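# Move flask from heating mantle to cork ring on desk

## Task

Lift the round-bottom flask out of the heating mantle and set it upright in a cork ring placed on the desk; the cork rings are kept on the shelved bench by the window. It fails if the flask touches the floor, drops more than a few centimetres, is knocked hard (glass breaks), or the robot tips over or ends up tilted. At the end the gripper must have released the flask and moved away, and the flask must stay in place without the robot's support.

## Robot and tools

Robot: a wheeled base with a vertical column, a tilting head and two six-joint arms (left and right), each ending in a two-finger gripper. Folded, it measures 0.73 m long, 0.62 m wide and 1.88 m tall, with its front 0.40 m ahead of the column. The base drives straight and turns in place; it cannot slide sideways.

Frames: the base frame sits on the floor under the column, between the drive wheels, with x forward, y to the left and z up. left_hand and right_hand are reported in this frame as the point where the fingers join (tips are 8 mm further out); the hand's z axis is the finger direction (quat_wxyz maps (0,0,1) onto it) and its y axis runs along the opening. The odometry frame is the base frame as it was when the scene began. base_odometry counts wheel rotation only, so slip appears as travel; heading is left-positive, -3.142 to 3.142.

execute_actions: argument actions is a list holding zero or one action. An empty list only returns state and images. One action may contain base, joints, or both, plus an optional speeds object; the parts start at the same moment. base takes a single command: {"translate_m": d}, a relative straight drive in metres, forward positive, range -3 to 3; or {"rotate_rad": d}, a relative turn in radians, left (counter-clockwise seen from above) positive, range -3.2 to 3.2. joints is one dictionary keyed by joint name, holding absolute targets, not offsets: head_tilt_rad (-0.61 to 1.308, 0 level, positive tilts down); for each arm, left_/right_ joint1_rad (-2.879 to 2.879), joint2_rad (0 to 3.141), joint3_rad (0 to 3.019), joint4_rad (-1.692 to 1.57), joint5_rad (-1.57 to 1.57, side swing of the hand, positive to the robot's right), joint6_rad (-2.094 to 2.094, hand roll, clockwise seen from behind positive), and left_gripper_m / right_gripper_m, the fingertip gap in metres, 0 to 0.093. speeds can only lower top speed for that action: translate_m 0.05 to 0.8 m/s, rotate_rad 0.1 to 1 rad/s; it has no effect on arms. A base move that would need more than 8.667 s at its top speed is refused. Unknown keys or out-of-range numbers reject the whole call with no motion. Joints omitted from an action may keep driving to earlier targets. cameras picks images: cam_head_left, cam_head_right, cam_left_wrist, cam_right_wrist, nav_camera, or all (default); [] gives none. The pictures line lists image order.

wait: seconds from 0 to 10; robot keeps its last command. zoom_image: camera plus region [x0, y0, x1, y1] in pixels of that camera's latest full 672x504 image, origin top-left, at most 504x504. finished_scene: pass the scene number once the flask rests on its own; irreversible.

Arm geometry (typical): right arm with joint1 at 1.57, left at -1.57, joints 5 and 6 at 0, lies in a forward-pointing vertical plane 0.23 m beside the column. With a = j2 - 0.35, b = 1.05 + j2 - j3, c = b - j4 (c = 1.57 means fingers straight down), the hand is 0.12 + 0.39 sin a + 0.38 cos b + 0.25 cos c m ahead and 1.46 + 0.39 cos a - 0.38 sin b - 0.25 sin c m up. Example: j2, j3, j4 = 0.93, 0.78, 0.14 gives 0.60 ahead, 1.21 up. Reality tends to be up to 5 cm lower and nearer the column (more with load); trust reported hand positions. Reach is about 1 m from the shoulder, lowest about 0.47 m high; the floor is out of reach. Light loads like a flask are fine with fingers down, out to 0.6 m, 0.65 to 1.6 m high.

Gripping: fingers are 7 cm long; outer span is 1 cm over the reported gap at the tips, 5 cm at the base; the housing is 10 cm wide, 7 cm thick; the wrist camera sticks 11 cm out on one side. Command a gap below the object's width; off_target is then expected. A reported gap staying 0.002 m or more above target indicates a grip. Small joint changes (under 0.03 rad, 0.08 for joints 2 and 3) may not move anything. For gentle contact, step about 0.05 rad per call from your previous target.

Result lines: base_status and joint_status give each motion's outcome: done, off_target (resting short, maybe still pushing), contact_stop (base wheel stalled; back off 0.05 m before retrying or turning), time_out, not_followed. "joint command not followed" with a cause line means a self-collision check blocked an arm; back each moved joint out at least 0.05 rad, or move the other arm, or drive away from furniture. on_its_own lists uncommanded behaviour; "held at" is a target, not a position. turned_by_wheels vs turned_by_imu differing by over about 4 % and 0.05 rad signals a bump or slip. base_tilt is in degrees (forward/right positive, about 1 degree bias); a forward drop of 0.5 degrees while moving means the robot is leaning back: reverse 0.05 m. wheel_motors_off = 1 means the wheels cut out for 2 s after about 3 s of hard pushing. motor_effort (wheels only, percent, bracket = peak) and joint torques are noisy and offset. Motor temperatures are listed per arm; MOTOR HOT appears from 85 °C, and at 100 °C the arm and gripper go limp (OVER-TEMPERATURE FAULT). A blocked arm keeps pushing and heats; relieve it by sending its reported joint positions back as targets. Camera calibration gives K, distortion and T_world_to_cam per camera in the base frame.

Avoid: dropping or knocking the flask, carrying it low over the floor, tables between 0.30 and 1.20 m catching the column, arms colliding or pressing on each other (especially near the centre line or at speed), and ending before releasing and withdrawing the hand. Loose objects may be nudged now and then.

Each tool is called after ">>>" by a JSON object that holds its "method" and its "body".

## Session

>>> {"method": "execute_actions", "body": {"actions": [{"joints":{"head_tilt_rad":0.4}}]}}

Scene clock: 0.83 s.
Joint torques (N m, as the arm reports them, + toward a larger angle): left_arm=[ 0.1  -7.79 -0.08 -0.96 -0.03 -0.01] | right_arm=[-0.9  -6.42 -0.54 -1.36  0.   -0.05]
Motor temperatures (°C, as the motors report them): left_arm=[24 23 22 25 24 24] | right_arm=[25 29 23 26 25 23]
base_odometry: x=+0.000 y=+0.000 heading=+0.000 (m, m, rad; odometry frame)
turned_by_wheels: +0.000 (rad since the last result)
turned_by_imu: +0.000 (rad since the last result)
base_tilt: forward=-0.2 right=-0.4 (deg)
base_status: not commanded
joint_positions: head_tilt_rad=+0.419 left_joint1_rad=-1.559 left_joint2_rad=+0.845 left_joint3_rad=+0.419 left_joint4_rad=-0.987 left_joint5_rad=-0.005 left_joint6_rad=+0.079 left_gripper_m=+0.095 right_joint1_rad=+1.601 right_joint2_rad=+0.898 right_joint3_rad=+0.418 right_joint4_rad=-0.965 right_joint5_rad=-0.027 right_joint6_rad=-0.073 right_gripper_m=+0.094
joint_status: all done
wheel_motors_off: 0
motor_effort: left_wheel=+1(1) right_wheel=+5(5) (%)
left_hand: x=+0.1543 y=+0.2279 z=+1.2592 quat_wxyz=(+0.430, -0.032, -0.902, +0.011) (m; base frame)
right_hand: x=+0.1465 y=-0.2146 z=+1.2540 quat_wxyz=(+0.444, +0.039, -0.895, -0.037) (m; base frame)
pictures: cam_head_left, cam_head_right, cam_left_wrist, cam_right_wrist, nav_camera
camera_calibration (this result's frames):
cam_head_left: T_world_to_cam=[[0.0595233, -0.998126, 0.0141684, 0.0044898], [-0.390594, -0.0363503, -0.919845, 1.43634], [0.918637, 0.0492181, -0.392026, 0.486718], [0, 0, 0, 1]] pos_world=[0.113643, 0.0327375, 1.51196]
cam_head_right: T_world_to_cam=[[0.06498, -0.997856, -0.0078721, -0.0422695], [-0.408384, -0.0193943, -0.912604, 1.43067], [0.910494, 0.0625159, -0.408769, 0.517887], [0, 0, 0, 1]] pos_world=[0.115477, -0.0468082, 1.517]
cam_left_wrist: T_world_to_cam=[[-0.0493827, -0.997127, 0.0574446, 0.165478], [-0.0516438, 0.059987, 0.996862, -1.2581], [-0.997444, 0.0462611, -0.0544577, 0.336387], [0, 0, 0, 1]] pos_world=[0.278726, 0.224911, 1.26297]
cam_right_wrist: T_world_to_cam=[[0.0523274, -0.99459, -0.0897335, -0.109238], [-0.0281412, -0.0912896, 0.995427, -1.25223], [-0.998233, -0.0495629, -0.0327659, 0.300635], [0, 0, 0, 1]] pos_world=[0.270581, -0.208063, 1.24655]
Images, in order (width x height): cam_head_left 672x504, cam_head_right 672x504, cam_left_wrist 672x504, cam_right_wrist 672x504, nav_camera 672x504.

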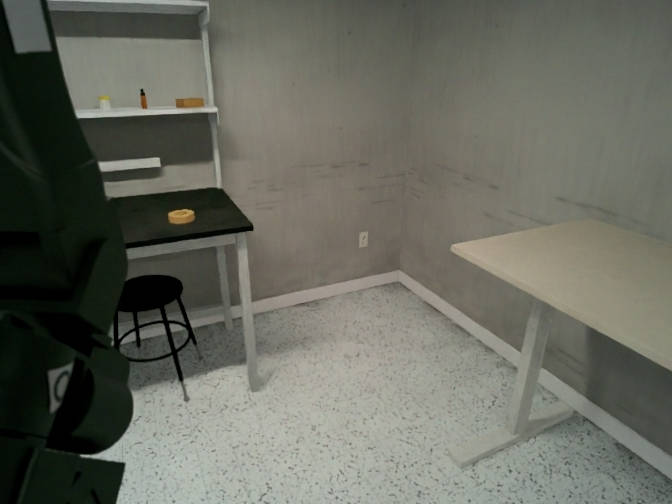

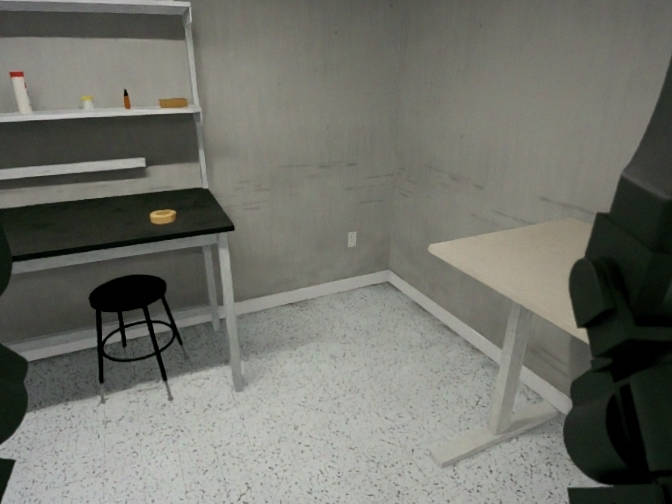

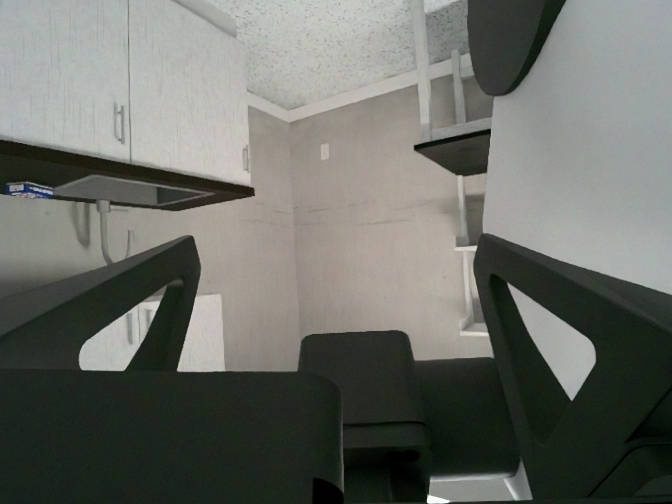

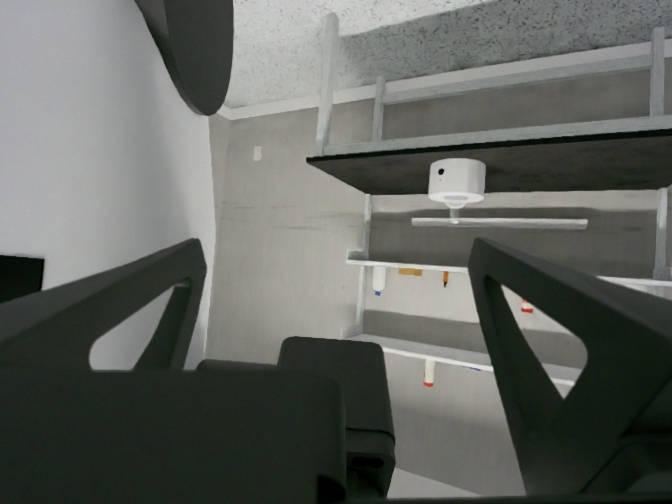

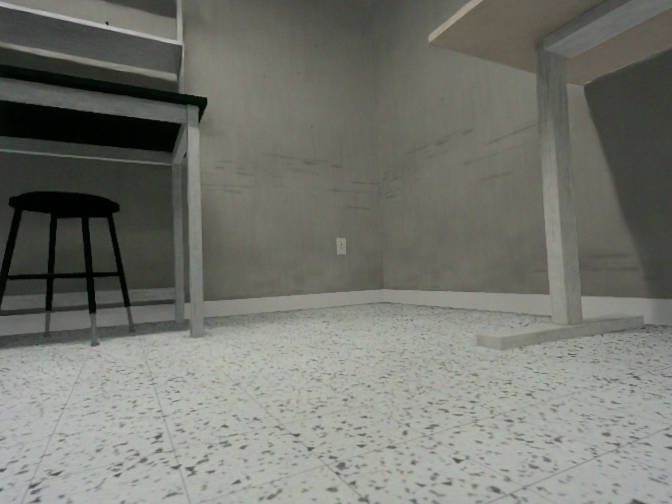

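>>> {"method": "execute_actions", "body": {"actions": [{"base":{"rotate_rad":0.54},"joints":{"head_tilt_rad":0.8,"right_joint1_rad":1.57,"right_joint2_rad":1.39,"right_joint3_rad":1.264,"right_joint4_rad":-0.394,"right_joint5_rad":0,"right_joint6_rad":1.57,"right_gripper_m":0.065}}], "cameras": []}}

>>> {"method": "execute_actions", "body": {"actions": [{"base":{"translate_m":1.33}}], "cameras": ["cam_head_right","cam_right_wrist"]}}

Scene clock: 6.30 s.
Joint torques (N m, as the arm reports them, + toward a larger angle): left_arm=[-0.18 -8.53 -0.01 -0.97 -0.02  0.  ] | right_arm=[ -0.98 -15.72   3.46   0.64   0.16   0.05]
Motor temperatures (°C, as the motors report them): left_arm=[24 23 22 25 24 24] | right_arm=[25 29 23 26 25 23]
base_odometry: x=+0.000 y=+0.000 heading=+0.539 (m, m, rad; odometry frame)
turned_by_wheels: +0.539 (rad since the last result)
turned_by_imu: +0.531 (rad since the last result)
base_tilt: forward=-0.2 right=-0.3 (deg)
base_status: done
joint_positions: head_tilt_rad=+0.802 left_joint1_rad=-1.559 left_joint2_rad=+0.845 left_joint3_rad=+0.419 left_joint4_rad=-0.987 left_joint5_rad=-0.005 left_joint6_rad=+0.079 left_gripper_m=+0.095 right_joint1_rad=+1.567 right_joint2_rad=+1.383 right_joint3_rad=+1.267 right_joint4_rad=-0.396 right_joint5_rad=-0.001 right_joint6_rad=+1.563 right_gripper_m=+0.065
joint_status: all done
wheel_motors_off: 0
motor_effort: left_wheel=-2(31) right_wheel=+2(51) (%)
left_hand: x=+0.1543 y=+0.2279 z=+1.2592 quat_wxyz=(+0.430, -0.032, -0.902, +0.011) (m; base frame)
right_hand: x=+0.6097 y=-0.2275 z=+1.0556 quat_wxyz=(-0.005, -0.705, -0.709, -0.004) (m; base frame)
pictures: none
No camera images: the call's "cameras" was empty. Leave "cameras" out to get every camera's image.

Scene clock: 10.00 s.
Joint torques (N m, as the arm reports them, + toward a larger angle): left_arm=[-0.08 -8.83  0.05 -1.02 -0.04  0.01] | right_arm=[ -1.01 -15.84   3.48   0.69   0.15   0.04]
Motor temperatures (°C, as the motors report them): left_arm=[24 23 22 25 24 24] | right_arm=[25 30 23 26 25 23]
base_odometry: x=+1.141 y=+0.683 heading=+0.540 (m, m, rad; odometry frame)
turned_by_wheels: +0.001 (rad since the last result)
turned_by_imu: +0.000 (rad since the last result)
base_tilt: forward=-0.2 right=-0.4 (deg)
base_status: done
joint_positions: head_tilt_rad=+0.803 left_joint1_rad=-1.559 left_joint2_rad=+0.845 left_joint3_rad=+0.420 left_joint4_rad=-0.987 left_joint5_rad=-0.005 left_joint6_rad=+0.079 left_gripper_m=+0.095 right_joint1_rad=+1.567 right_joint2_rad=+1.383 right_joint3_rad=+1.267 right_joint4_rad=-0.396 right_joint5_rad=-0.001 right_joint6_rad=+1.563 right_gripper_m=+0.065
joint_status: not commanded
wheel_motors_off: 0
motor_effort: left_wheel=+0(54) right_wheel=-1(60) (%)
left_hand: x=+0.1547 y=+0.2279 z=+1.2591 quat_wxyz=(+0.430, -0.032, -0.902, +0.011) (m; base frame)
right_hand: x=+0.6097 y=-0.2275 z=+1.0556 quat_wxyz=(-0.005, -0.705, -0.709, -0.004) (m; base frame)
pictures: cam_head_right, cam_right_wrist
camera_calibration (this result's frames):
cam_head_right: T_world_to_cam=[[0.0573052, -0.997856, -0.0316305, -0.00529788], [-0.720389, -0.0193943, -0.693299, 1.10854], [0.691199, 0.0625159, -0.719956, 1.00808], [0, 0, 0, 1]] pos_world=[0.102101, -0.0468082, 1.49416]
cam_right_wrist: T_world_to_cam=[[-0.999964, -0.00635198, 0.00561231, 0.601579], [-0.00192585, 0.815071, 0.579358, -0.413507], [-0.0082545, 0.579326, -0.815054, 1.12117], [0, 0, 0, 1]] pos_world=[0.610015, -0.308663, 1.15]
Images, in order (width x height): cam_head_right 672x504, cam_right_wrist 672x504.

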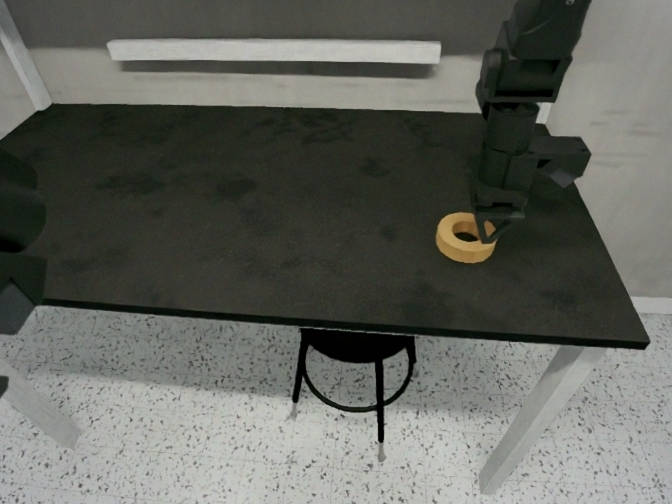

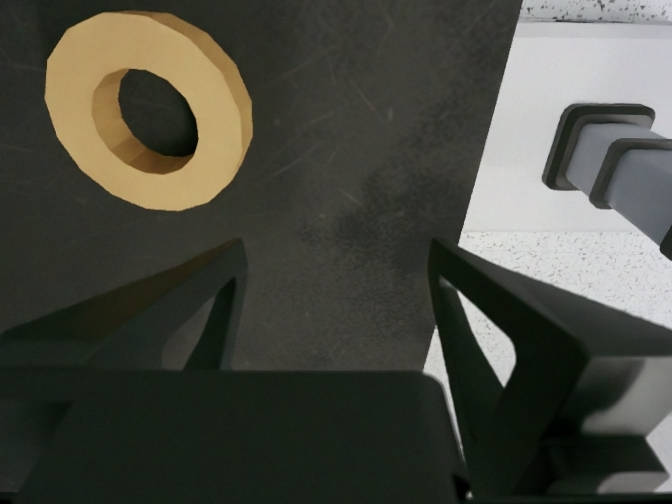

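>>> {"method": "execute_actions", "body": {"actions": [{"base":{"translate_m":0.06},"joints":{"right_joint2_rad":1.58,"right_joint3_rad":1.45,"right_joint4_rad":-0.29}}], "cameras": ["cam_right_wrist"]}}

>>> {"method": "execute_actions", "body": {"actions": [{"joints":{"right_joint2_rad":1.69}}], "cameras": ["cam_right_wrist"]}}

Scene clock: 15.10 s.
Joint torques (N m, as the arm reports them, + toward a larger angle): left_arm=[ 0.09 -8.63 -0.02 -0.95 -0.05 -0.01] | right_arm=[ -1.07 -16.83   4.4    1.03   0.16   0.03]
Motor temperatures (°C, as the motors report them): left_arm=[24 24 22 25 24 24] | right_arm=[25 30 23 26 25 23]
base_odometry: x=+1.192 y=+0.714 heading=+0.541 (m, m, rad; odometry frame)
turned_by_wheels: +0.000 (rad since the last result)
turned_by_imu: -0.001 (rad since the last result)
base_tilt: forward=-0.2 right=-0.3 (deg)
base_status: done
joint_positions: head_tilt_rad=+0.803 left_joint1_rad=-1.559 left_joint2_rad=+0.845 left_joint3_rad=+0.419 left_joint4_rad=-0.987 left_joint5_rad=-0.005 left_joint6_rad=+0.079 left_gripper_m=+0.095 right_joint1_rad=+1.567 right_joint2_rad=+1.567 right_joint3_rad=+1.441 right_joint4_rad=-0.295 right_joint5_rad=-0.001 right_joint6_rad=+1.564 right_gripper_m=+0.065
joint_status: all done
wheel_motors_off: 0
motor_effort: left_wheel=-1(34) right_wheel=+0(34) (%)
left_hand: x=+0.1543 y=+0.2279 z=+1.2592 quat_wxyz=(+0.430, -0.032, -0.902, +0.011) (m; base frame)
right_hand: x=+0.6579 y=-0.2278 z=+0.9910 quat_wxyz=(-0.037, -0.704, -0.708, -0.035) (m; base frame)
pictures: cam_right_wrist
camera_calibration (this result's frames):
cam_right_wrist: T_world_to_cam=[[-0.996484, -0.00624464, -0.0835532, 0.736241], [-0.0534697, 0.815151, 0.576775, -0.339268], [0.0645068, 0.579214, -0.812619, 1.01876], [0, 0, 0, 1]] pos_world=[0.649795, -0.308928, 1.08506]
Images, in order (width x height): cam_right_wrist 672x504.

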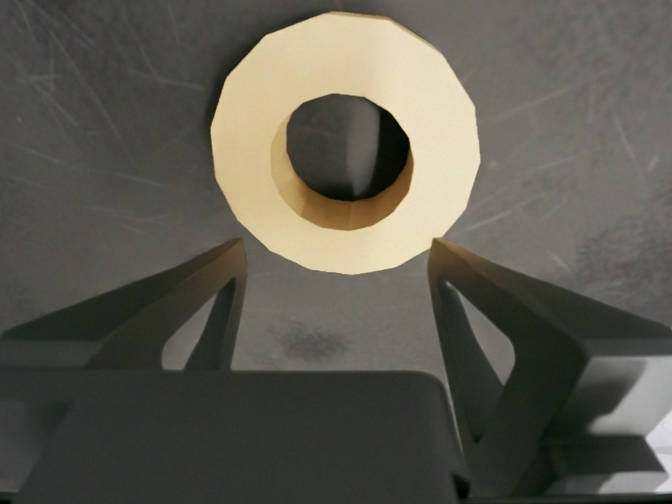

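Scene clock: 16.40 s.
Joint torques (N m, as the arm reports them, + toward a larger angle): left_arm=[-0.14 -8.35 -0.01 -1.02 -0.02 -0.01] | right_arm=[ -1.   -16.7    3.31   0.79   0.14   0.03]
Motor temperatures (°C, as the motors report them): left_arm=[24 24 22 25 24 24] | right_arm=[25 30 23 26 25 23]
base_odometry: x=+1.192 y=+0.714 heading=+0.541 (m, m, rad; odometry frame)
turned_by_wheels: +0.000 (rad since the last result)
turned_by_imu: +0.000 (rad since the last result)
base_tilt: forward=-0.2 right=-0.4 (deg)
base_status: not commanded
joint_positions: head_tilt_rad=+0.803 left_joint1_rad=-1.559 left_joint2_rad=+0.845 left_joint3_rad=+0.419 left_joint4_rad=-0.987 left_joint5_rad=-0.005 left_joint6_rad=+0.079 left_gripper_m=+0.095 right_joint1_rad=+1.567 right_joint2_rad=+1.688 right_joint3_rad=+1.441 right_joint4_rad=-0.295 right_joint5_rad=+0.000 right_joint6_rad=+1.564 right_gripper_m=+0.065
joint_status: all done
wheel_motors_off: 0
motor_effort: left_wheel=+1(1) right_wheel=+0(0) (%)
left_hand: x=+0.1543 y=+0.2279 z=+1.2592 quat_wxyz=(+0.430, -0.032, -0.902, +0.011) (m; base frame)
right_hand: x=+0.5980 y=-0.2279 z=+0.9302 quat_wxyz=(+0.006, -0.705, -0.709, +0.008) (m; base frame)
pictures: cam_right_wrist
camera_calibration (this result's frames):
cam_right_wrist: T_world_to_cam=[[-0.999307, -0.00510803, 0.0368838, 0.561459], [0.0171978, 0.815253, 0.578849, -0.351437], [-0.0330265, 0.579082, -0.8146, 1.03342], [0, 0, 0, 1]] pos_world=[0.601243, -0.309056, 1.02454]
Images, in order (width x height): cam_right_wrist 672x504.

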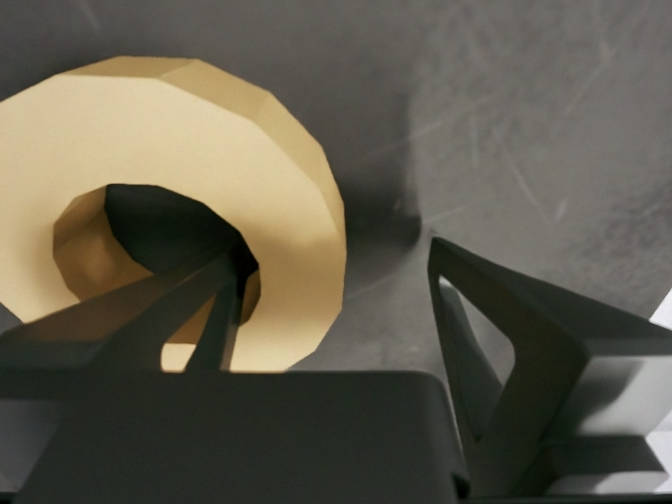

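>>> {"method": "execute_actions", "body": {"actions": [{"joints":{"right_gripper_m":0.0}}], "cameras": []}}

>>> {"method": "execute_actions", "body": {"actions": [{"joints":{"right_joint2_rad":1.2,"right_joint3_rad":1.17,"right_joint4_rad":-0.49},"base":{"translate_m":-0.9}}], "cameras": []}}

>>> {"method": "execute_actions", "body": {"actions": [{"base":{"rotate_rad":-1.6}}], "cameras": ["cam_head_right"]}}

Scene clock: 21.43 s.
Joint torques (N m, as the arm reports them, + toward a larger angle): left_arm=[-0.05 -8.64 -0.08 -1.05 -0.04 -0.03] | right_arm=[ -1.11 -16.68   3.29   0.72   0.17   0.03]
Motor temperatures (°C, as the motors report them): left_arm=[24 24 22 25 24 24] | right_arm=[25 31 23 26 25 23]
base_odometry: x=+1.192 y=+0.714 heading=+0.541 (m, m, rad; odometry frame)
turned_by_wheels: +0.000 (rad since the last result)
turned_by_imu: -0.001 (rad since the last result)
base_tilt: forward=-0.2 right=-0.4 (deg)
base_status: not commanded
joint_positions: head_tilt_rad=+0.803 left_joint1_rad=-1.559 left_joint2_rad=+0.845 left_joint3_rad=+0.419 left_joint4_rad=-0.987 left_joint5_rad=-0.005 left_joint6_rad=+0.079 left_gripper_m=+0.095 right_joint1_rad=+1.567 right_joint2_rad=+1.688 right_joint3_rad=+1.441 right_joint4_rad=-0.295 right_joint5_rad=-0.001 right_joint6_rad=+1.565 right_gripper_m=+0.023
joint_status: right_gripper_m off_target (ended at +0.023, target +0.000)
wheel_motors_off: 0
motor_effort: left_wheel=-1(1) right_wheel=+0(0) (%)
left_hand: x=+0.1543 y=+0.2279 z=+1.2592 quat_wxyz=(+0.430, -0.032, -0.902, +0.011) (m; base frame)
right_hand: x=+0.5980 y=-0.2278 z=+0.9302 quat_wxyz=(+0.006, -0.706, -0.708, +0.008) (m; base frame)
pictures: none
No camera images: the call's "cameras" was empty. Leave "cameras" out to get every camera's image.

Scene clock: 24.43 s.
Joint torques (N m, as the arm reports them, + toward a larger angle): left_arm=[-0.27 -8.23  0.12 -1.07 -0.04 -0.01] | right_arm=[ -0.85 -13.94   4.5    0.63   0.16   0.02]
Motor temperatures (°C, as the motors report them): left_arm=[24 24 22 25 24 24] | right_arm=[25 31 23 26 25 23]
base_odometry: x=+0.421 y=+0.251 heading=+0.541 (m, m, rad; odometry frame)
turned_by_wheels: +0.001 (rad since the last result)
turned_by_imu: +0.000 (rad since the last result)
base_tilt: forward=-0.1 right=-0.4 (deg)
base_status: done
joint_positions: head_tilt_rad=+0.803 left_joint1_rad=-1.559 left_joint2_rad=+0.845 left_joint3_rad=+0.417 left_joint4_rad=-0.987 left_joint5_rad=-0.005 left_joint6_rad=+0.079 left_gripper_m=+0.095 right_joint1_rad=+1.567 right_joint2_rad=+1.178 right_joint3_rad=+1.170 right_joint4_rad=-0.490 right_joint5_rad=-0.001 right_joint6_rad=+1.565 right_gripper_m=+0.023
joint_status: all done
wheel_motors_off: 0
motor_effort: left_wheel=+1(66) right_wheel=-1(55) (%)
left_hand: x=+0.1531 y=+0.2279 z=+1.2595 quat_wxyz=(+0.431, -0.032, -0.902, +0.011) (m; base frame)
right_hand: x=+0.6031 y=-0.2272 z=+1.1375 quat_wxyz=(-0.010, -0.706, -0.708, -0.008) (m; base frame)
pictures: none
No camera images: the call's "cameras" was empty. Leave "cameras" out to get every camera's image.

Scene clock: 27.40 s.
Joint torques (N m, as the arm reports them, + toward a larger angle): left_arm=[-0.13 -8.53 -0.03 -1.12 -0.02 -0.01] | right_arm=[ -1.16 -13.78   4.48   0.61   0.16   0.02]
Motor temperatures (°C, as the motors report them): left_arm=[24 24 22 25 24 24] | right_arm=[25 31 23 26 25 23]
base_odometry: x=+0.421 y=+0.251 heading=-1.058 (m, m, rad; odometry frame)
turned_by_wheels: -1.599 (rad since the last result)
turned_by_imu: -1.581 (rad since the last result)
base_tilt: forward=-0.2 right=-0.4 (deg)
base_status: done
joint_positions: head_tilt_rad=+0.803 left_joint1_rad=-1.559 left_joint2_rad=+0.845 left_joint3_rad=+0.418 left_joint4_rad=-0.987 left_joint5_rad=-0.005 left_joint6_rad=+0.079 left_gripper_m=+0.095 right_joint1_rad=+1.568 right_joint2_rad=+1.178 right_joint3_rad=+1.170 right_joint4_rad=-0.490 right_joint5_rad=-0.001 right_joint6_rad=+1.565 right_gripper_m=+0.023
joint_status: not commanded
wheel_motors_off: 0
motor_effort: left_wheel=+2(53) right_wheel=-3(40) (%)
left_hand: x=+0.1539 y=+0.2279 z=+1.2593 quat_wxyz=(+0.430, -0.032, -0.902, +0.011) (m; base frame)
right_hand: x=+0.6031 y=-0.2270 z=+1.1375 quat_wxyz=(-0.010, -0.706, -0.709, -0.008) (m; base frame)
pictures: cam_head_right
camera_calibration (this result's frames):
cam_head_right: T_world_to_cam=[[0.0572904, -0.997856, -0.0316574, -0.00525565], [-0.720715, -0.0193943, -0.69296, 1.10804], [0.69086, 0.0625159, -0.72028, 1.0086], [0, 0, 0, 1]] pos_world=[0.102079, -0.0468082, 1.49413]
Images, in order (width x height): cam_head_right 672x504.

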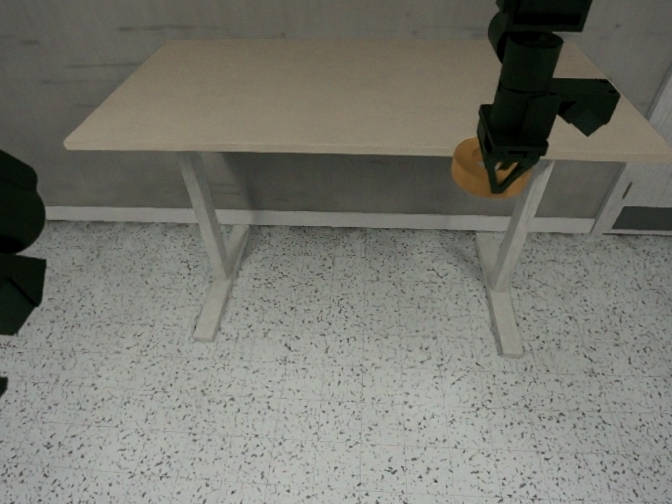

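>>> {"method": "execute_actions", "body": {"actions": [{"base":{"translate_m":0.53}}], "cameras": []}}

>>> {"method": "execute_actions", "body": {"actions": [{"joints":{"right_joint2_rad":1.5,"right_joint3_rad":1.37,"right_joint4_rad":-0.33}}], "cameras": ["cam_head_right"]}}

>>> {"method": "execute_actions", "body": {"actions": [{"joints":{"right_joint2_rad":1.6}}], "cameras": []}}

>>> {"method": "execute_actions", "body": {"actions": [{"joints":{"right_joint2_rad":1.65}}], "cameras": ["cam_head_right"]}}

Scene clock: 37.30 s.
Joint torques (N m, as the arm reports them, + toward a larger angle): left_arm=[-0.54 -8.24 -0.3  -1.01 -0.04 -0.01] | right_arm=[ -0.94 -13.85   4.42   0.62   0.16   0.02]
Motor temperatures (°C, as the motors report them): left_arm=[24 24 22 25 24 24] | right_arm=[25 31 24 26 25 23]
base_odometry: x=+0.681 y=-0.211 heading=-1.058 (m, m, rad; odometry frame)
turned_by_wheels: +0.000 (rad since the last result)
turned_by_imu: -0.002 (rad since the last result)
base_tilt: forward=-0.2 right=-0.3 (deg)
base_status: done
joint_positions: head_tilt_rad=+0.803 left_joint1_rad=-1.559 left_joint2_rad=+0.845 left_joint3_rad=+0.422 left_joint4_rad=-0.987 left_joint5_rad=-0.005 left_joint6_rad=+0.079 left_gripper_m=+0.095 right_joint1_rad=+1.568 right_joint2_rad=+1.179 right_joint3_rad=+1.170 right_joint4_rad=-0.490 right_joint5_rad=-0.001 right_joint6_rad=+1.565 right_gripper_m=+0.023
joint_status: not commanded
wheel_motors_off: 0
motor_effort: left_wheel=+0(58) right_wheel=+0(55) (%)
left_hand: x=+0.1557 y=+0.2279 z=+1.2588 quat_wxyz=(+0.429, -0.032, -0.903, +0.011) (m; base frame)
right_hand: x=+0.6027 y=-0.2270 z=+1.1369 quat_wxyz=(-0.010, -0.706, -0.709, -0.008) (m; base frame)
pictures: none
No camera images: the call's "cameras" was empty. Leave "cameras" out to get every camera's image.

Scene clock: 38.83 s.
Joint torques (N m, as the arm reports them, + toward a larger angle): left_arm=[ 0.06 -8.24 -0.11 -0.95 -0.03  0.  ] | right_arm=[ -1.01 -17.59   3.97   0.69   0.16   0.01]
Motor temperatures (°C, as the motors report them): left_arm=[24 24 22 25 24 24] | right_arm=[25 31 24 26 25 23]
base_odometry: x=+0.681 y=-0.211 heading=-1.058 (m, m, rad; odometry frame)
turned_by_wheels: +0.000 (rad since the last result)
turned_by_imu: +0.000 (rad since the last result)
base_tilt: forward=-0.1 right=-0.3 (deg)
base_status: not commanded
joint_positions: head_tilt_rad=+0.803 left_joint1_rad=-1.559 left_joint2_rad=+0.845 left_joint3_rad=+0.421 left_joint4_rad=-0.987 left_joint5_rad=-0.005 left_joint6_rad=+0.079 left_gripper_m=+0.095 right_joint1_rad=+1.568 right_joint2_rad=+1.509 right_joint3_rad=+1.364 right_joint4_rad=-0.331 right_joint5_rad=-0.001 right_joint6_rad=+1.565 right_gripper_m=+0.023
joint_status: all done
wheel_motors_off: 0
motor_effort: left_wheel=+0(1) right_wheel=+0(1) (%)
left_hand: x=+0.1555 y=+0.2279 z=+1.2588 quat_wxyz=(+0.429, -0.032, -0.903, +0.011) (m; base frame)
right_hand: x=+0.6298 y=-0.2274 z=+1.0083 quat_wxyz=(-0.018, -0.705, -0.708, -0.016) (m; base frame)
pictures: cam_head_right
camera_calibration (this result's frames):
cam_head_right: T_world_to_cam=[[0.0572903, -0.997856, -0.0316574, -0.00525558], [-0.720715, -0.0193943, -0.69296, 1.10803], [0.69086, 0.0625159, -0.720281, 1.0086], [0, 0, 0, 1]] pos_world=[0.102079, -0.0468082, 1.49413]
Images, in order (width x height): cam_head_right 672x504.

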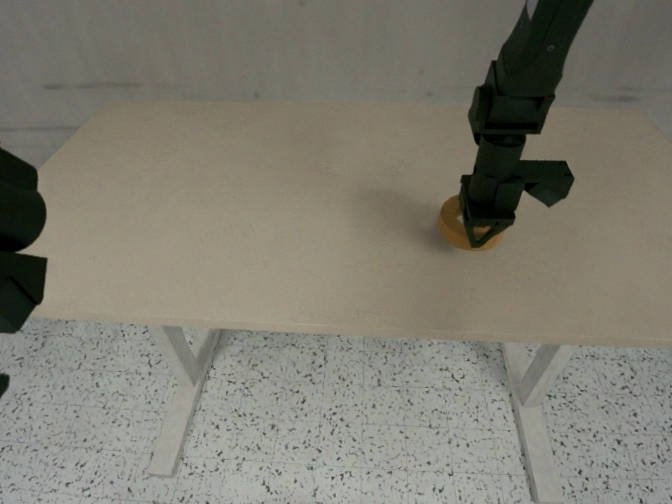

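Scene clock: 39.87 s.
Joint torques (N m, as the arm reports them, + toward a larger angle): left_arm=[-0.26 -8.26 -0.14 -1.   -0.04  0.01] | right_arm=[ -1.09 -15.85   3.21   0.52   0.16   0.03]
Motor temperatures (°C, as the motors report them): left_arm=[24 24 22 25 24 24] | right_arm=[25 31 24 26 25 23]
base_odometry: x=+0.681 y=-0.211 heading=-1.058 (m, m, rad; odometry frame)
turned_by_wheels: +0.000 (rad since the last result)
turned_by_imu: +0.000 (rad since the last result)
base_tilt: forward=-0.2 right=-0.4 (deg)
base_status: not commanded
joint_positions: head_tilt_rad=+0.803 left_joint1_rad=-1.559 left_joint2_rad=+0.845 left_joint3_rad=+0.421 left_joint4_rad=-0.987 left_joint5_rad=-0.005 left_joint6_rad=+0.079 left_gripper_m=+0.095 right_joint1_rad=+1.568 right_joint2_rad=+1.593 right_joint3_rad=+1.364 right_joint4_rad=-0.331 right_joint5_rad=-0.001 right_joint6_rad=+1.565 right_gripper_m=+0.023
joint_status: all done
wheel_motors_off: 0
motor_effort: left_wheel=-1(2) right_wheel=+0(0) (%)
left_hand: x=+0.1555 y=+0.2279 z=+1.2588 quat_wxyz=(+0.429, -0.032, -0.903, +0.011) (m; base frame)
right_hand: x=+0.5903 y=-0.2275 z=+0.9673 quat_wxyz=(+0.012, -0.706, -0.708, +0.014) (m; base frame)
pictures: none
No camera images: the call's "cameras" was empty. Leave "cameras" out to get every camera's image.

Scene clock: 40.40 s.
Joint torques (N m, as the arm reports them, + toward a larger angle): left_arm=[ 0.06 -8.38 -0.15 -1.05 -0.02 -0.03] | right_arm=[ -0.99 -12.98   3.2    0.49   0.15   0.02]
Motor temperatures (°C, as the motors report them): left_arm=[24 24 22 25 24 24] | right_arm=[25 31 24 26 25 23]
base_odometry: x=+0.681 y=-0.211 heading=-1.058 (m, m, rad; odometry frame)
turned_by_wheels: +0.000 (rad since the last result)
turned_by_imu: +0.000 (rad since the last result)
base_tilt: forward=-0.2 right=-0.4 (deg)
base_status: not commanded
joint_positions: head_tilt_rad=+0.803 left_joint1_rad=-1.559 left_joint2_rad=+0.845 left_joint3_rad=+0.421 left_joint4_rad=-0.987 left_joint5_rad=-0.005 left_joint6_rad=+0.079 left_gripper_m=+0.095 right_joint1_rad=+1.568 right_joint2_rad=+1.598 right_joint3_rad=+1.364 right_joint4_rad=-0.331 right_joint5_rad=-0.001 right_joint6_rad=+1.565 right_gripper_m=+0.023
joint_status: all done
wheel_motors_off: 0
motor_effort: left_wheel=+0(1) right_wheel=+0(0) (%)
left_hand: x=+0.1555 y=+0.2279 z=+1.2588 quat_wxyz=(+0.429, -0.032, -0.903, +0.011) (m; base frame)
right_hand: x=+0.5881 y=-0.2275 z=+0.9651 quat_wxyz=(+0.014, -0.705, -0.708, +0.015) (m; base frame)
pictures: cam_head_right
camera_calibration (this result's frames):
cam_head_right: T_world_to_cam=[[0.0572903, -0.997856, -0.0316574, -0.00525557], [-0.720716, -0.0193943, -0.69296, 1.10803], [0.69086, 0.0625159, -0.720281, 1.0086], [0, 0, 0, 1]] pos_world=[0.102079, -0.0468082, 1.49413]
Images, in order (width x height): cam_head_right 672x504.

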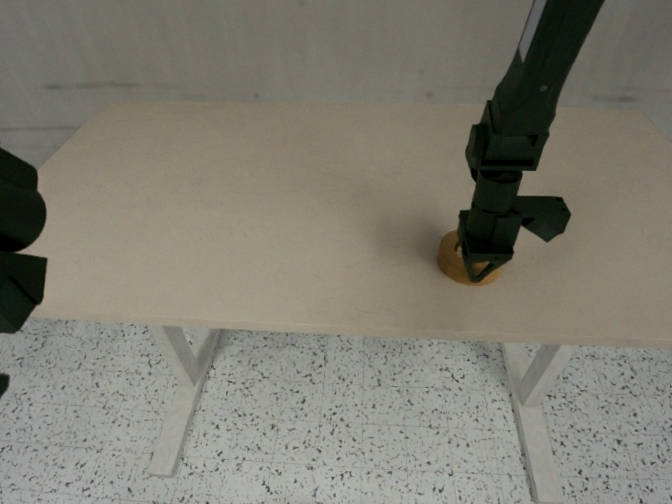

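>>> {"method": "execute_actions", "body": {"actions": [{"joints":{"right_gripper_m":0.05}}], "cameras": []}}

>>> {"method": "execute_actions", "body": {"actions": [{"joints":{"right_joint2_rad":1.47}}], "cameras": []}}

>>> {"method": "execute_actions", "body": {"actions": [{"joints":{"right_joint2_rad":1.2,"right_joint3_rad":1.17,"right_joint4_rad":-0.49,"right_joint6_rad":0,"head_tilt_rad":0.6,"right_gripper_m":0.09},"base":{"translate_m":-0.35}}], "cameras": ["cam_head_right"]}}

>>> {"method": "execute_actions", "body": {"actions": [{"base":{"rotate_rad":-1.52}}], "cameras": ["cam_head_right"]}}

Scene clock: 46.97 s.
Joint torques (N m, as the arm reports them, + toward a larger angle): left_arm=[-0.22 -8.28 -0.06 -1.02 -0.03 -0.01] | right_arm=[ -0.94 -13.95   2.94   0.45   0.16   0.02]
Motor temperatures (°C, as the motors report them): left_arm=[24 24 22 25 24 24] | right_arm=[25 31 23 26 25 23]
base_odometry: x=+0.681 y=-0.211 heading=-1.058 (m, m, rad; odometry frame)
turned_by_wheels: +0.000 (rad since the last result)
turned_by_imu: -0.001 (rad since the last result)
base_tilt: forward=-0.2 right=-0.4 (deg)
base_status: not commanded
joint_positions: head_tilt_rad=+0.803 left_joint1_rad=-1.559 left_joint2_rad=+0.845 left_joint3_rad=+0.421 left_joint4_rad=-0.987 left_joint5_rad=-0.005 left_joint6_rad=+0.079 left_gripper_m=+0.095 right_joint1_rad=+1.568 right_joint2_rad=+1.614 right_joint3_rad=+1.365 right_joint4_rad=-0.330 right_joint5_rad=-0.001 right_joint6_rad=+1.566 right_gripper_m=+0.050
joint_status: all done
wheel_motors_off: 0
motor_effort: left_wheel=-1(0) right_wheel=+0(0) (%)
left_hand: x=+0.1555 y=+0.2279 z=+1.2588 quat_wxyz=(+0.429, -0.032, -0.903, +0.011) (m; base frame)
right_hand: x=+0.5809 y=-0.2275 z=+0.9579 quat_wxyz=(+0.019, -0.706, -0.708, +0.020) (m; base frame)
pictures: none
No camera images: the call's "cameras" was empty. Leave "cameras" out to get every camera's image.

Scene clock: 48.43 s.
Joint torques (N m, as the arm reports them, + toward a larger angle): left_arm=[-0.13 -8.19 -0.08 -0.97 -0.04 -0.02] | right_arm=[ -1.1  -16.38   4.27   0.81   0.15   0.  ]
Motor temperatures (°C, as the motors report them): left_arm=[24 24 22 25 24 24] | right_arm=[25 31 23 26 25 23]
base_odometry: x=+0.681 y=-0.211 heading=-1.058 (m, m, rad; odometry frame)
turned_by_wheels: +0.000 (rad since the last result)
turned_by_imu: +0.000 (rad since the last result)
base_tilt: forward=-0.1 right=-0.4 (deg)
base_status: not commanded
joint_positions: head_tilt_rad=+0.803 left_joint1_rad=-1.559 left_joint2_rad=+0.845 left_joint3_rad=+0.421 left_joint4_rad=-0.987 left_joint5_rad=-0.005 left_joint6_rad=+0.079 left_gripper_m=+0.095 right_joint1_rad=+1.568 right_joint2_rad=+1.461 right_joint3_rad=+1.365 right_joint4_rad=-0.330 right_joint5_rad=-0.001 right_joint6_rad=+1.566 right_gripper_m=+0.050
joint_status: all done
wheel_motors_off: 0
motor_effort: left_wheel=+0(0) right_wheel=+0(1) (%)
left_hand: x=+0.1555 y=+0.2279 z=+1.2588 quat_wxyz=(+0.429, -0.032, -0.903, +0.011) (m; base frame)
right_hand: x=+0.6515 y=-0.2274 z=+1.0333 quat_wxyz=(-0.035, -0.705, -0.708, -0.033) (m; base frame)
pictures: none
No camera images: the call's "cameras" was empty. Leave "cameras" out to get every camera's image.

Scene clock: 50.77 s.
Joint torques (N m, as the arm reports them, + toward a larger angle): left_arm=[ 0.11 -8.16  0.06 -1.03 -0.03 -0.02] | right_arm=[ -0.75 -14.8    4.5    0.6    0.05  -0.12]
Motor temperatures (°C, as the motors report them): left_arm=[24 24 22 25 24 24] | right_arm=[25 31 23 26 25 23]
base_odometry: x=+0.509 y=+0.094 heading=-1.058 (m, m, rad; odometry frame)
turned_by_wheels: +0.000 (rad since the last result)
turned_by_imu: -0.001 (rad since the last result)
base_tilt: forward=-0.2 right=-0.4 (deg)
base_status: done
joint_positions: head_tilt_rad=+0.617 left_joint1_rad=-1.559 left_joint2_rad=+0.845 left_joint3_rad=+0.419 left_joint4_rad=-0.987 left_joint5_rad=-0.005 left_joint6_rad=+0.079 left_gripper_m=+0.095 right_joint1_rad=+1.568 right_joint2_rad=+1.191 right_joint3_rad=+1.169 right_joint4_rad=-0.488 right_joint5_rad=-0.001 right_joint6_rad=+0.007 right_gripper_m=+0.090
joint_status: all done
wheel_motors_off: 0
motor_effort: left_wheel=-2(44) right_wheel=-2(31) (%)
left_hand: x=+0.1542 y=+0.2279 z=+1.2592 quat_wxyz=(+0.430, -0.032, -0.902, +0.011) (m; base frame)
right_hand: x=+0.5989 y=-0.2270 z=+1.1311 quat_wxyz=(-0.007, -0.004, -1.000, +0.001) (m; base frame)
pictures: cam_head_right
camera_calibration (this result's frames):
cam_head_right: T_world_to_cam=[[0.0621574, -0.997856, -0.0205141, -0.0226596], [-0.580102, -0.0193943, -0.814313, 1.28789], [0.812169, 0.0625159, -0.580063, 0.786597], [0, 0, 0, 1]] pos_world=[0.109665, -0.0468082, 1.50456]
Images, in order (width x height): cam_head_right 672x504.

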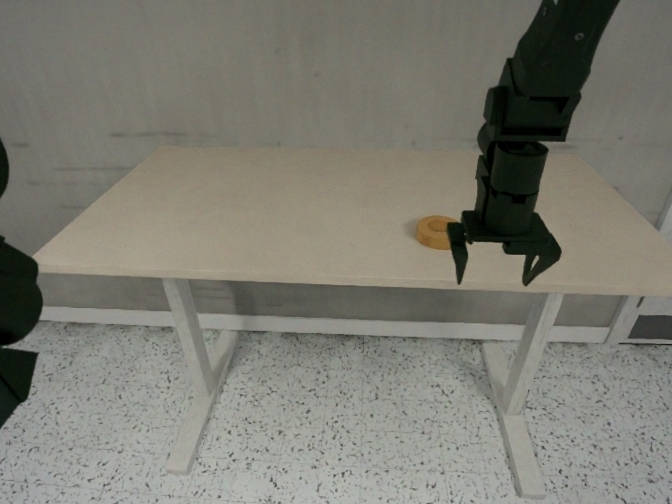

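Scene clock: 53.60 s.
Joint torques (N m, as the arm reports them, + toward a larger angle): left_arm=[-0.25 -8.38 -0.05 -0.96 -0.04 -0.01] | right_arm=[ -0.94 -14.71   4.46   0.62   0.06  -0.1 ]
Motor temperatures (°C, as the motors report them): left_arm=[24 24 22 25 24 24] | right_arm=[25 31 24 26 25 23]
base_odometry: x=+0.509 y=+0.094 heading=-2.577 (m, m, rad; odometry frame)
turned_by_wheels: -1.519 (rad since the last result)
turned_by_imu: -1.501 (rad since the last result)
base_tilt: forward=-0.2 right=-0.4 (deg)
base_status: done
joint_positions: head_tilt_rad=+0.617 left_joint1_rad=-1.559 left_joint2_rad=+0.845 left_joint3_rad=+0.419 left_joint4_rad=-0.987 left_joint5_rad=-0.005 left_joint6_rad=+0.079 left_gripper_m=+0.095 right_joint1_rad=+1.568 right_joint2_rad=+1.191 right_joint3_rad=+1.169 right_joint4_rad=-0.488 right_joint5_rad=-0.001 right_joint6_rad=+0.007 right_gripper_m=+0.090
joint_status: not commanded
wheel_motors_off: 0
motor_effort: left_wheel=+1(38) right_wheel=-2(46) (%)
left_hand: x=+0.1542 y=+0.2279 z=+1.2592 quat_wxyz=(+0.430, -0.032, -0.902, +0.011) (m; base frame)
right_hand: x=+0.5989 y=-0.2270 z=+1.1311 quat_wxyz=(-0.007, -0.004, -1.000, +0.001) (m; base frame)
pictures: cam_head_right
camera_calibration (this result's frames):
cam_head_right: T_world_to_cam=[[0.0621574, -0.997856, -0.0205141, -0.0226596], [-0.580102, -0.0193943, -0.814313, 1.28789], [0.812169, 0.0625159, -0.580063, 0.786597], [0, 0, 0, 1]] pos_world=[0.109665, -0.0468082, 1.50456]
Images, in order (width x height): cam_head_right 672x504.

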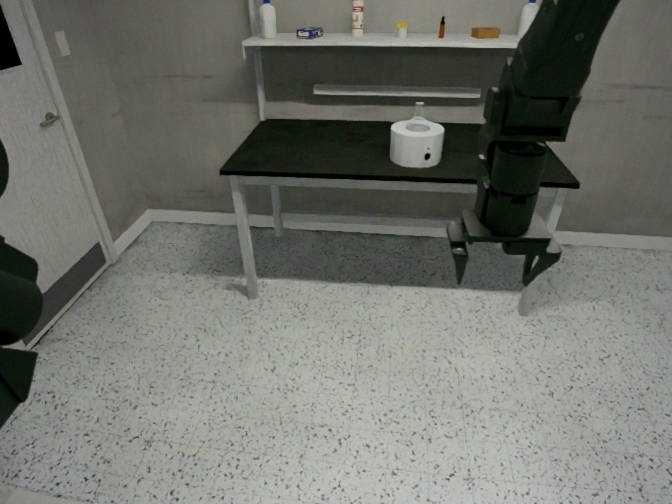

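>>> {"method": "execute_actions", "body": {"actions": [{"base":{"rotate_rad":-0.037}}], "cameras": []}}

>>> {"method": "execute_actions", "body": {"actions": [{"base":{"translate_m":1.38},"joints":{"head_tilt_rad":0.8,"right_joint2_rad":1.34,"right_joint3_rad":1.24,"right_joint4_rad":-0.42}}], "cameras": ["cam_head_right","cam_right_wrist"]}}

Scene clock: 57.43 s.
Joint torques (N m, as the arm reports them, + toward a larger angle): left_arm=[-0.02 -8.11  0.01 -1.03 -0.05 -0.01] | right_arm=[ -0.82 -14.87   4.53   0.62   0.06  -0.12]
Motor temperatures (°C, as the motors report them): left_arm=[24 24 22 25 24 24] | right_arm=[25 31 24 26 25 23]
base_odometry: x=+0.509 y=+0.094 heading=-2.614 (m, m, rad; odometry frame)
turned_by_wheels: -0.036 (rad since the last result)
turned_by_imu: -0.037 (rad since the last result)
base_tilt: forward=-0.2 right=-0.4 (deg)
base_status: done
joint_positions: head_tilt_rad=+0.617 left_joint1_rad=-1.559 left_joint2_rad=+0.845 left_joint3_rad=+0.419 left_joint4_rad=-0.987 left_joint5_rad=-0.005 left_joint6_rad=+0.079 left_gripper_m=+0.095 right_joint1_rad=+1.568 right_joint2_rad=+1.191 right_joint3_rad=+1.169 right_joint4_rad=-0.488 right_joint5_rad=-0.001 right_joint6_rad=+0.007 right_gripper_m=+0.090
joint_status: not commanded
wheel_motors_off: 0
motor_effort: left_wheel=+4(33) right_wheel=-3(32) (%)
left_hand: x=+0.1542 y=+0.2279 z=+1.2592 quat_wxyz=(+0.430, -0.032, -0.902, +0.011) (m; base frame)
right_hand: x=+0.5989 y=-0.2268 z=+1.1311 quat_wxyz=(-0.007, -0.004, -1.000, +0.001) (m; base frame)
pictures: none
No camera images: the call's "cameras" was empty. Leave "cameras" out to get every camera's image.

Scene clock: 61.20 s.
Joint torques (N m, as the arm reports them, + toward a larger angle): left_arm=[-0.46 -8.33 -0.05 -0.95 -0.03  0.01] | right_arm=[ -0.94 -15.9    5.22   0.98   0.06  -0.1 ]
Motor temperatures (°C, as the motors report them): left_arm=[24 24 22 25 24 24] | right_arm=[25 32 24 26 25 23]
base_odometry: x=-0.683 y=-0.601 heading=-2.614 (m, m, rad; odometry frame)
turned_by_wheels: -0.001 (rad since the last result)
turned_by_imu: -0.002 (rad since the last result)
base_tilt: forward=-0.2 right=-0.4 (deg)
base_status: done
joint_positions: head_tilt_rad=+0.803 left_joint1_rad=-1.559 left_joint2_rad=+0.845 left_joint3_rad=+0.420 left_joint4_rad=-0.987 left_joint5_rad=-0.005 left_joint6_rad=+0.079 left_gripper_m=+0.095 right_joint1_rad=+1.568 right_joint2_rad=+1.338 right_joint3_rad=+1.220 right_joint4_rad=-0.428 right_joint5_rad=-0.001 right_joint6_rad=+0.007 right_gripper_m=+0.090
joint_status: all done
wheel_motors_off: 0
motor_effort: left_wheel=-1(58) right_wheel=+0(57) (%)
left_hand: x=+0.1550 y=+0.2279 z=+1.2590 quat_wxyz=(+0.429, -0.032, -0.903, +0.011) (m; base frame)
right_hand: x=+0.5910 y=-0.2270 z=+1.0699 quat_wxyz=(+0.011, -0.004, -1.000, +0.001) (m; base frame)
pictures: cam_head_right, cam_right_wrist
camera_calibration (this result's frames):
cam_head_right: T_world_to_cam=[[0.057308, -0.997856, -0.0316255, -0.00530566], [-0.720329, -0.0193943, -0.693361, 1.10863], [0.691261, 0.0625159, -0.719896, 1.00798], [0, 0, 0, 1]] pos_world=[0.102105, -0.0468082, 1.49416]
cam_right_wrist: T_world_to_cam=[[-0.00723682, -0.999776, 0.0199087, -0.244627], [-0.800105, 0.0177314, 0.599598, -0.153074], [-0.599816, -0.0115899, -0.800054, 1.33178], [0, 0, 0, 1]] pos_world=[0.674581, -0.226423, 1.16215]
Images, in order (width x height): cam_head_right 672x504, cam_right_wrist 672x504.

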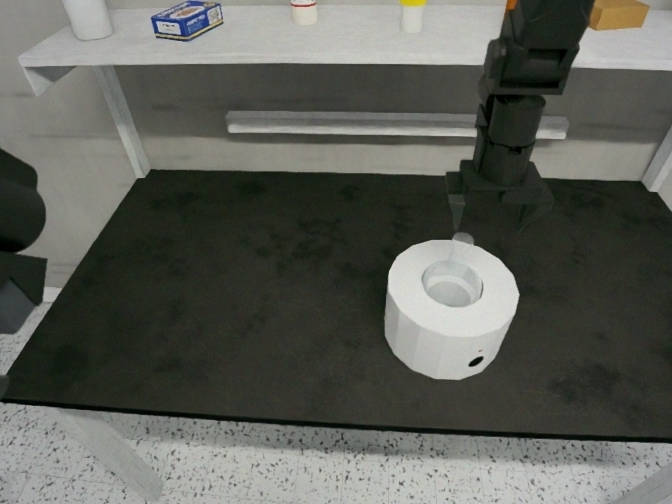

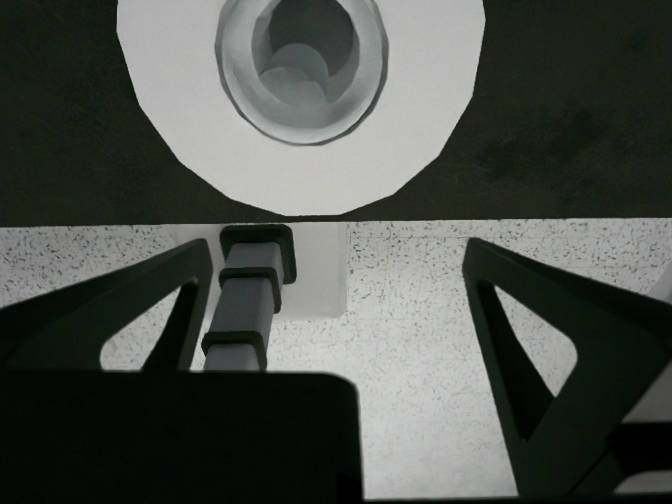

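>>> {"method": "execute_actions", "body": {"actions": [{"base":{"rotate_rad":0.032}}], "cameras": []}}

>>> {"method": "execute_actions", "body": {"actions": [{"base":{"translate_m":0.047},"joints":{"right_joint2_rad":1.47,"right_joint3_rad":1.31,"right_joint4_rad":-0.36}}], "cameras": []}}

>>> {"method": "execute_actions", "body": {"actions": [{"joints":{"right_joint2_rad":1.55,"right_joint4_rad":-0.33}}], "cameras": ["cam_head_right","cam_right_wrist"]}}

Scene clock: 65.97 s.
Joint torques (N m, as the arm reports them, + toward a larger angle): left_arm=[-0.12 -8.14 -0.17 -1.04 -0.04 -0.02] | right_arm=[ -1.   -15.75   5.16   1.     0.06  -0.12]
Motor temperatures (°C, as the motors report them): left_arm=[24 24 22 25 24 24] | right_arm=[25 32 24 26 25 23]
base_odometry: x=-0.683 y=-0.601 heading=-2.584 (m, m, rad; odometry frame)
turned_by_wheels: +0.030 (rad since the last result)
turned_by_imu: +0.029 (rad since the last result)
base_tilt: forward=-0.2 right=-0.4 (deg)
base_status: done
joint_positions: head_tilt_rad=+0.803 left_joint1_rad=-1.559 left_joint2_rad=+0.845 left_joint3_rad=+0.420 left_joint4_rad=-0.987 left_joint5_rad=-0.005 left_joint6_rad=+0.079 left_gripper_m=+0.095 right_joint1_rad=+1.568 right_joint2_rad=+1.338 right_joint3_rad=+1.220 right_joint4_rad=-0.428 right_joint5_rad=-0.001 right_joint6_rad=+0.006 right_gripper_m=+0.090
joint_status: not commanded
wheel_motors_off: 0
motor_effort: left_wheel=-1(42) right_wheel=+0(40) (%)
left_hand: x=+0.1550 y=+0.2279 z=+1.2590 quat_wxyz=(+0.429, -0.032, -0.903, +0.011) (m; base frame)
right_hand: x=+0.5910 y=-0.2267 z=+1.0699 quat_wxyz=(+0.011, -0.004, -1.000, +0.001) (m; base frame)
pictures: none
No camera images: the call's "cameras" was empty. Leave "cameras" out to get every camera's image.

Scene clock: 67.07 s.
Joint torques (N m, as the arm reports them, + toward a larger angle): left_arm=[-0.11 -7.95 -0.11 -1.02 -0.04 -0.01] | right_arm=[ -0.87 -15.47   4.     0.92   0.06  -0.12]
Motor temperatures (°C, as the motors report them): left_arm=[24 24 22 25 24 24] | right_arm=[25 32 24 26 25 23]
base_odometry: x=-0.723 y=-0.626 heading=-2.583 (m, m, rad; odometry frame)
turned_by_wheels: +0.002 (rad since the last result)
turned_by_imu: +0.001 (rad since the last result)
base_tilt: forward=-0.2 right=-0.4 (deg)
base_status: done
joint_positions: head_tilt_rad=+0.803 left_joint1_rad=-1.559 left_joint2_rad=+0.845 left_joint3_rad=+0.420 left_joint4_rad=-0.987 left_joint5_rad=-0.005 left_joint6_rad=+0.079 left_gripper_m=+0.095 right_joint1_rad=+1.569 right_joint2_rad=+1.453 right_joint3_rad=+1.303 right_joint4_rad=-0.365 right_joint5_rad=-0.001 right_joint6_rad=+0.006 right_gripper_m=+0.090
joint_status: all done
wheel_motors_off: 0
motor_effort: left_wheel=+1(58) right_wheel=-1(49) (%)
left_hand: x=+0.1552 y=+0.2279 z=+1.2590 quat_wxyz=(+0.429, -0.032, -0.903, +0.011) (m; base frame)
right_hand: x=+0.6091 y=-0.2266 z=+1.0267 quat_wxyz=(-0.004, -0.004, -1.000, +0.001) (m; base frame)
pictures: none
No camera images: the call's "cameras" was empty. Leave "cameras" out to get every camera's image.

Scene clock: 68.07 s.
Joint torques (N m, as the arm reports them, + toward a larger angle): left_arm=[-0.03 -8.17 -0.05 -0.95 -0.03 -0.01] | right_arm=[ -1.01 -15.59   3.27   0.96   0.06  -0.11]
Motor temperatures (°C, as the motors report them): left_arm=[24 24 22 25 24 24] | right_arm=[25 32 24 26 25 23]
base_odometry: x=-0.723 y=-0.626 heading=-2.583 (m, m, rad; odometry frame)
turned_by_wheels: +0.000 (rad since the last result)
turned_by_imu: +0.000 (rad since the last result)
base_tilt: forward=-0.2 right=-0.4 (deg)
base_status: not commanded
joint_positions: head_tilt_rad=+0.803 left_joint1_rad=-1.559 left_joint2_rad=+0.845 left_joint3_rad=+0.420 left_joint4_rad=-0.987 left_joint5_rad=-0.005 left_joint6_rad=+0.079 left_gripper_m=+0.095 right_joint1_rad=+1.569 right_joint2_rad=+1.539 right_joint3_rad=+1.303 right_joint4_rad=-0.337 right_joint5_rad=-0.001 right_joint6_rad=+0.006 right_gripper_m=+0.090
joint_status: all done
wheel_motors_off: 0
motor_effort: left_wheel=+2(2) right_wheel=-1(2) (%)
left_hand: x=+0.1552 y=+0.2279 z=+1.2590 quat_wxyz=(+0.429, -0.032, -0.903, +0.011) (m; base frame)
right_hand: x=+0.5774 y=-0.2266 z=+0.9862 quat_wxyz=(+0.025, -0.004, -1.000, +0.001) (m; base frame)
pictures: cam_head_right, cam_right_wrist
camera_calibration (this result's frames):
cam_head_right: T_world_to_cam=[[0.0573021, -0.997856, -0.0316362, -0.00528894], [-0.720458, -0.0193943, -0.693227, 1.10843], [0.691127, 0.0625159, -0.720024, 1.00819], [0, 0, 0, 1]] pos_world=[0.102096, -0.0468082, 1.49415]
cam_right_wrist: T_world_to_cam=[[-0.00598993, -0.999794, 0.019384, -0.242945], [-0.783348, 0.01674, 0.621358, -0.145242], [-0.621554, -0.0114625, -0.783287, 1.25271], [0, 0, 0, 1]] pos_world=[0.663394, -0.226105, 1.07619]
Images, in order (width x height): cam_head_right 672x504, cam_right_wrist 672x504.

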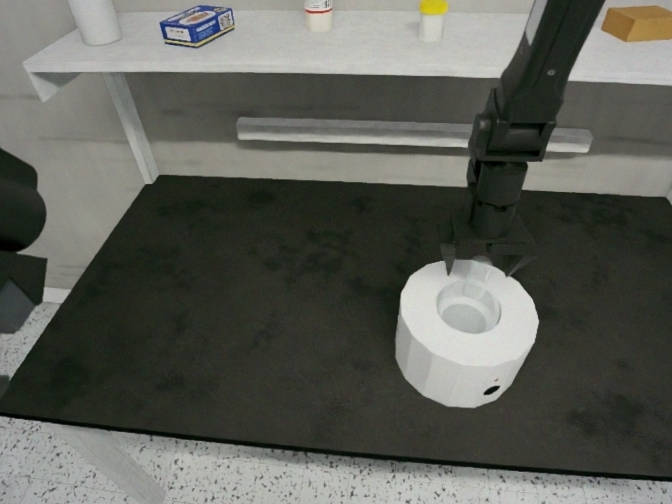

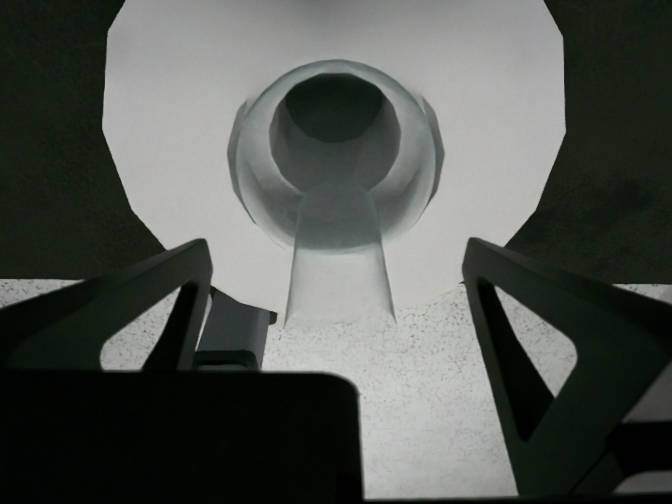

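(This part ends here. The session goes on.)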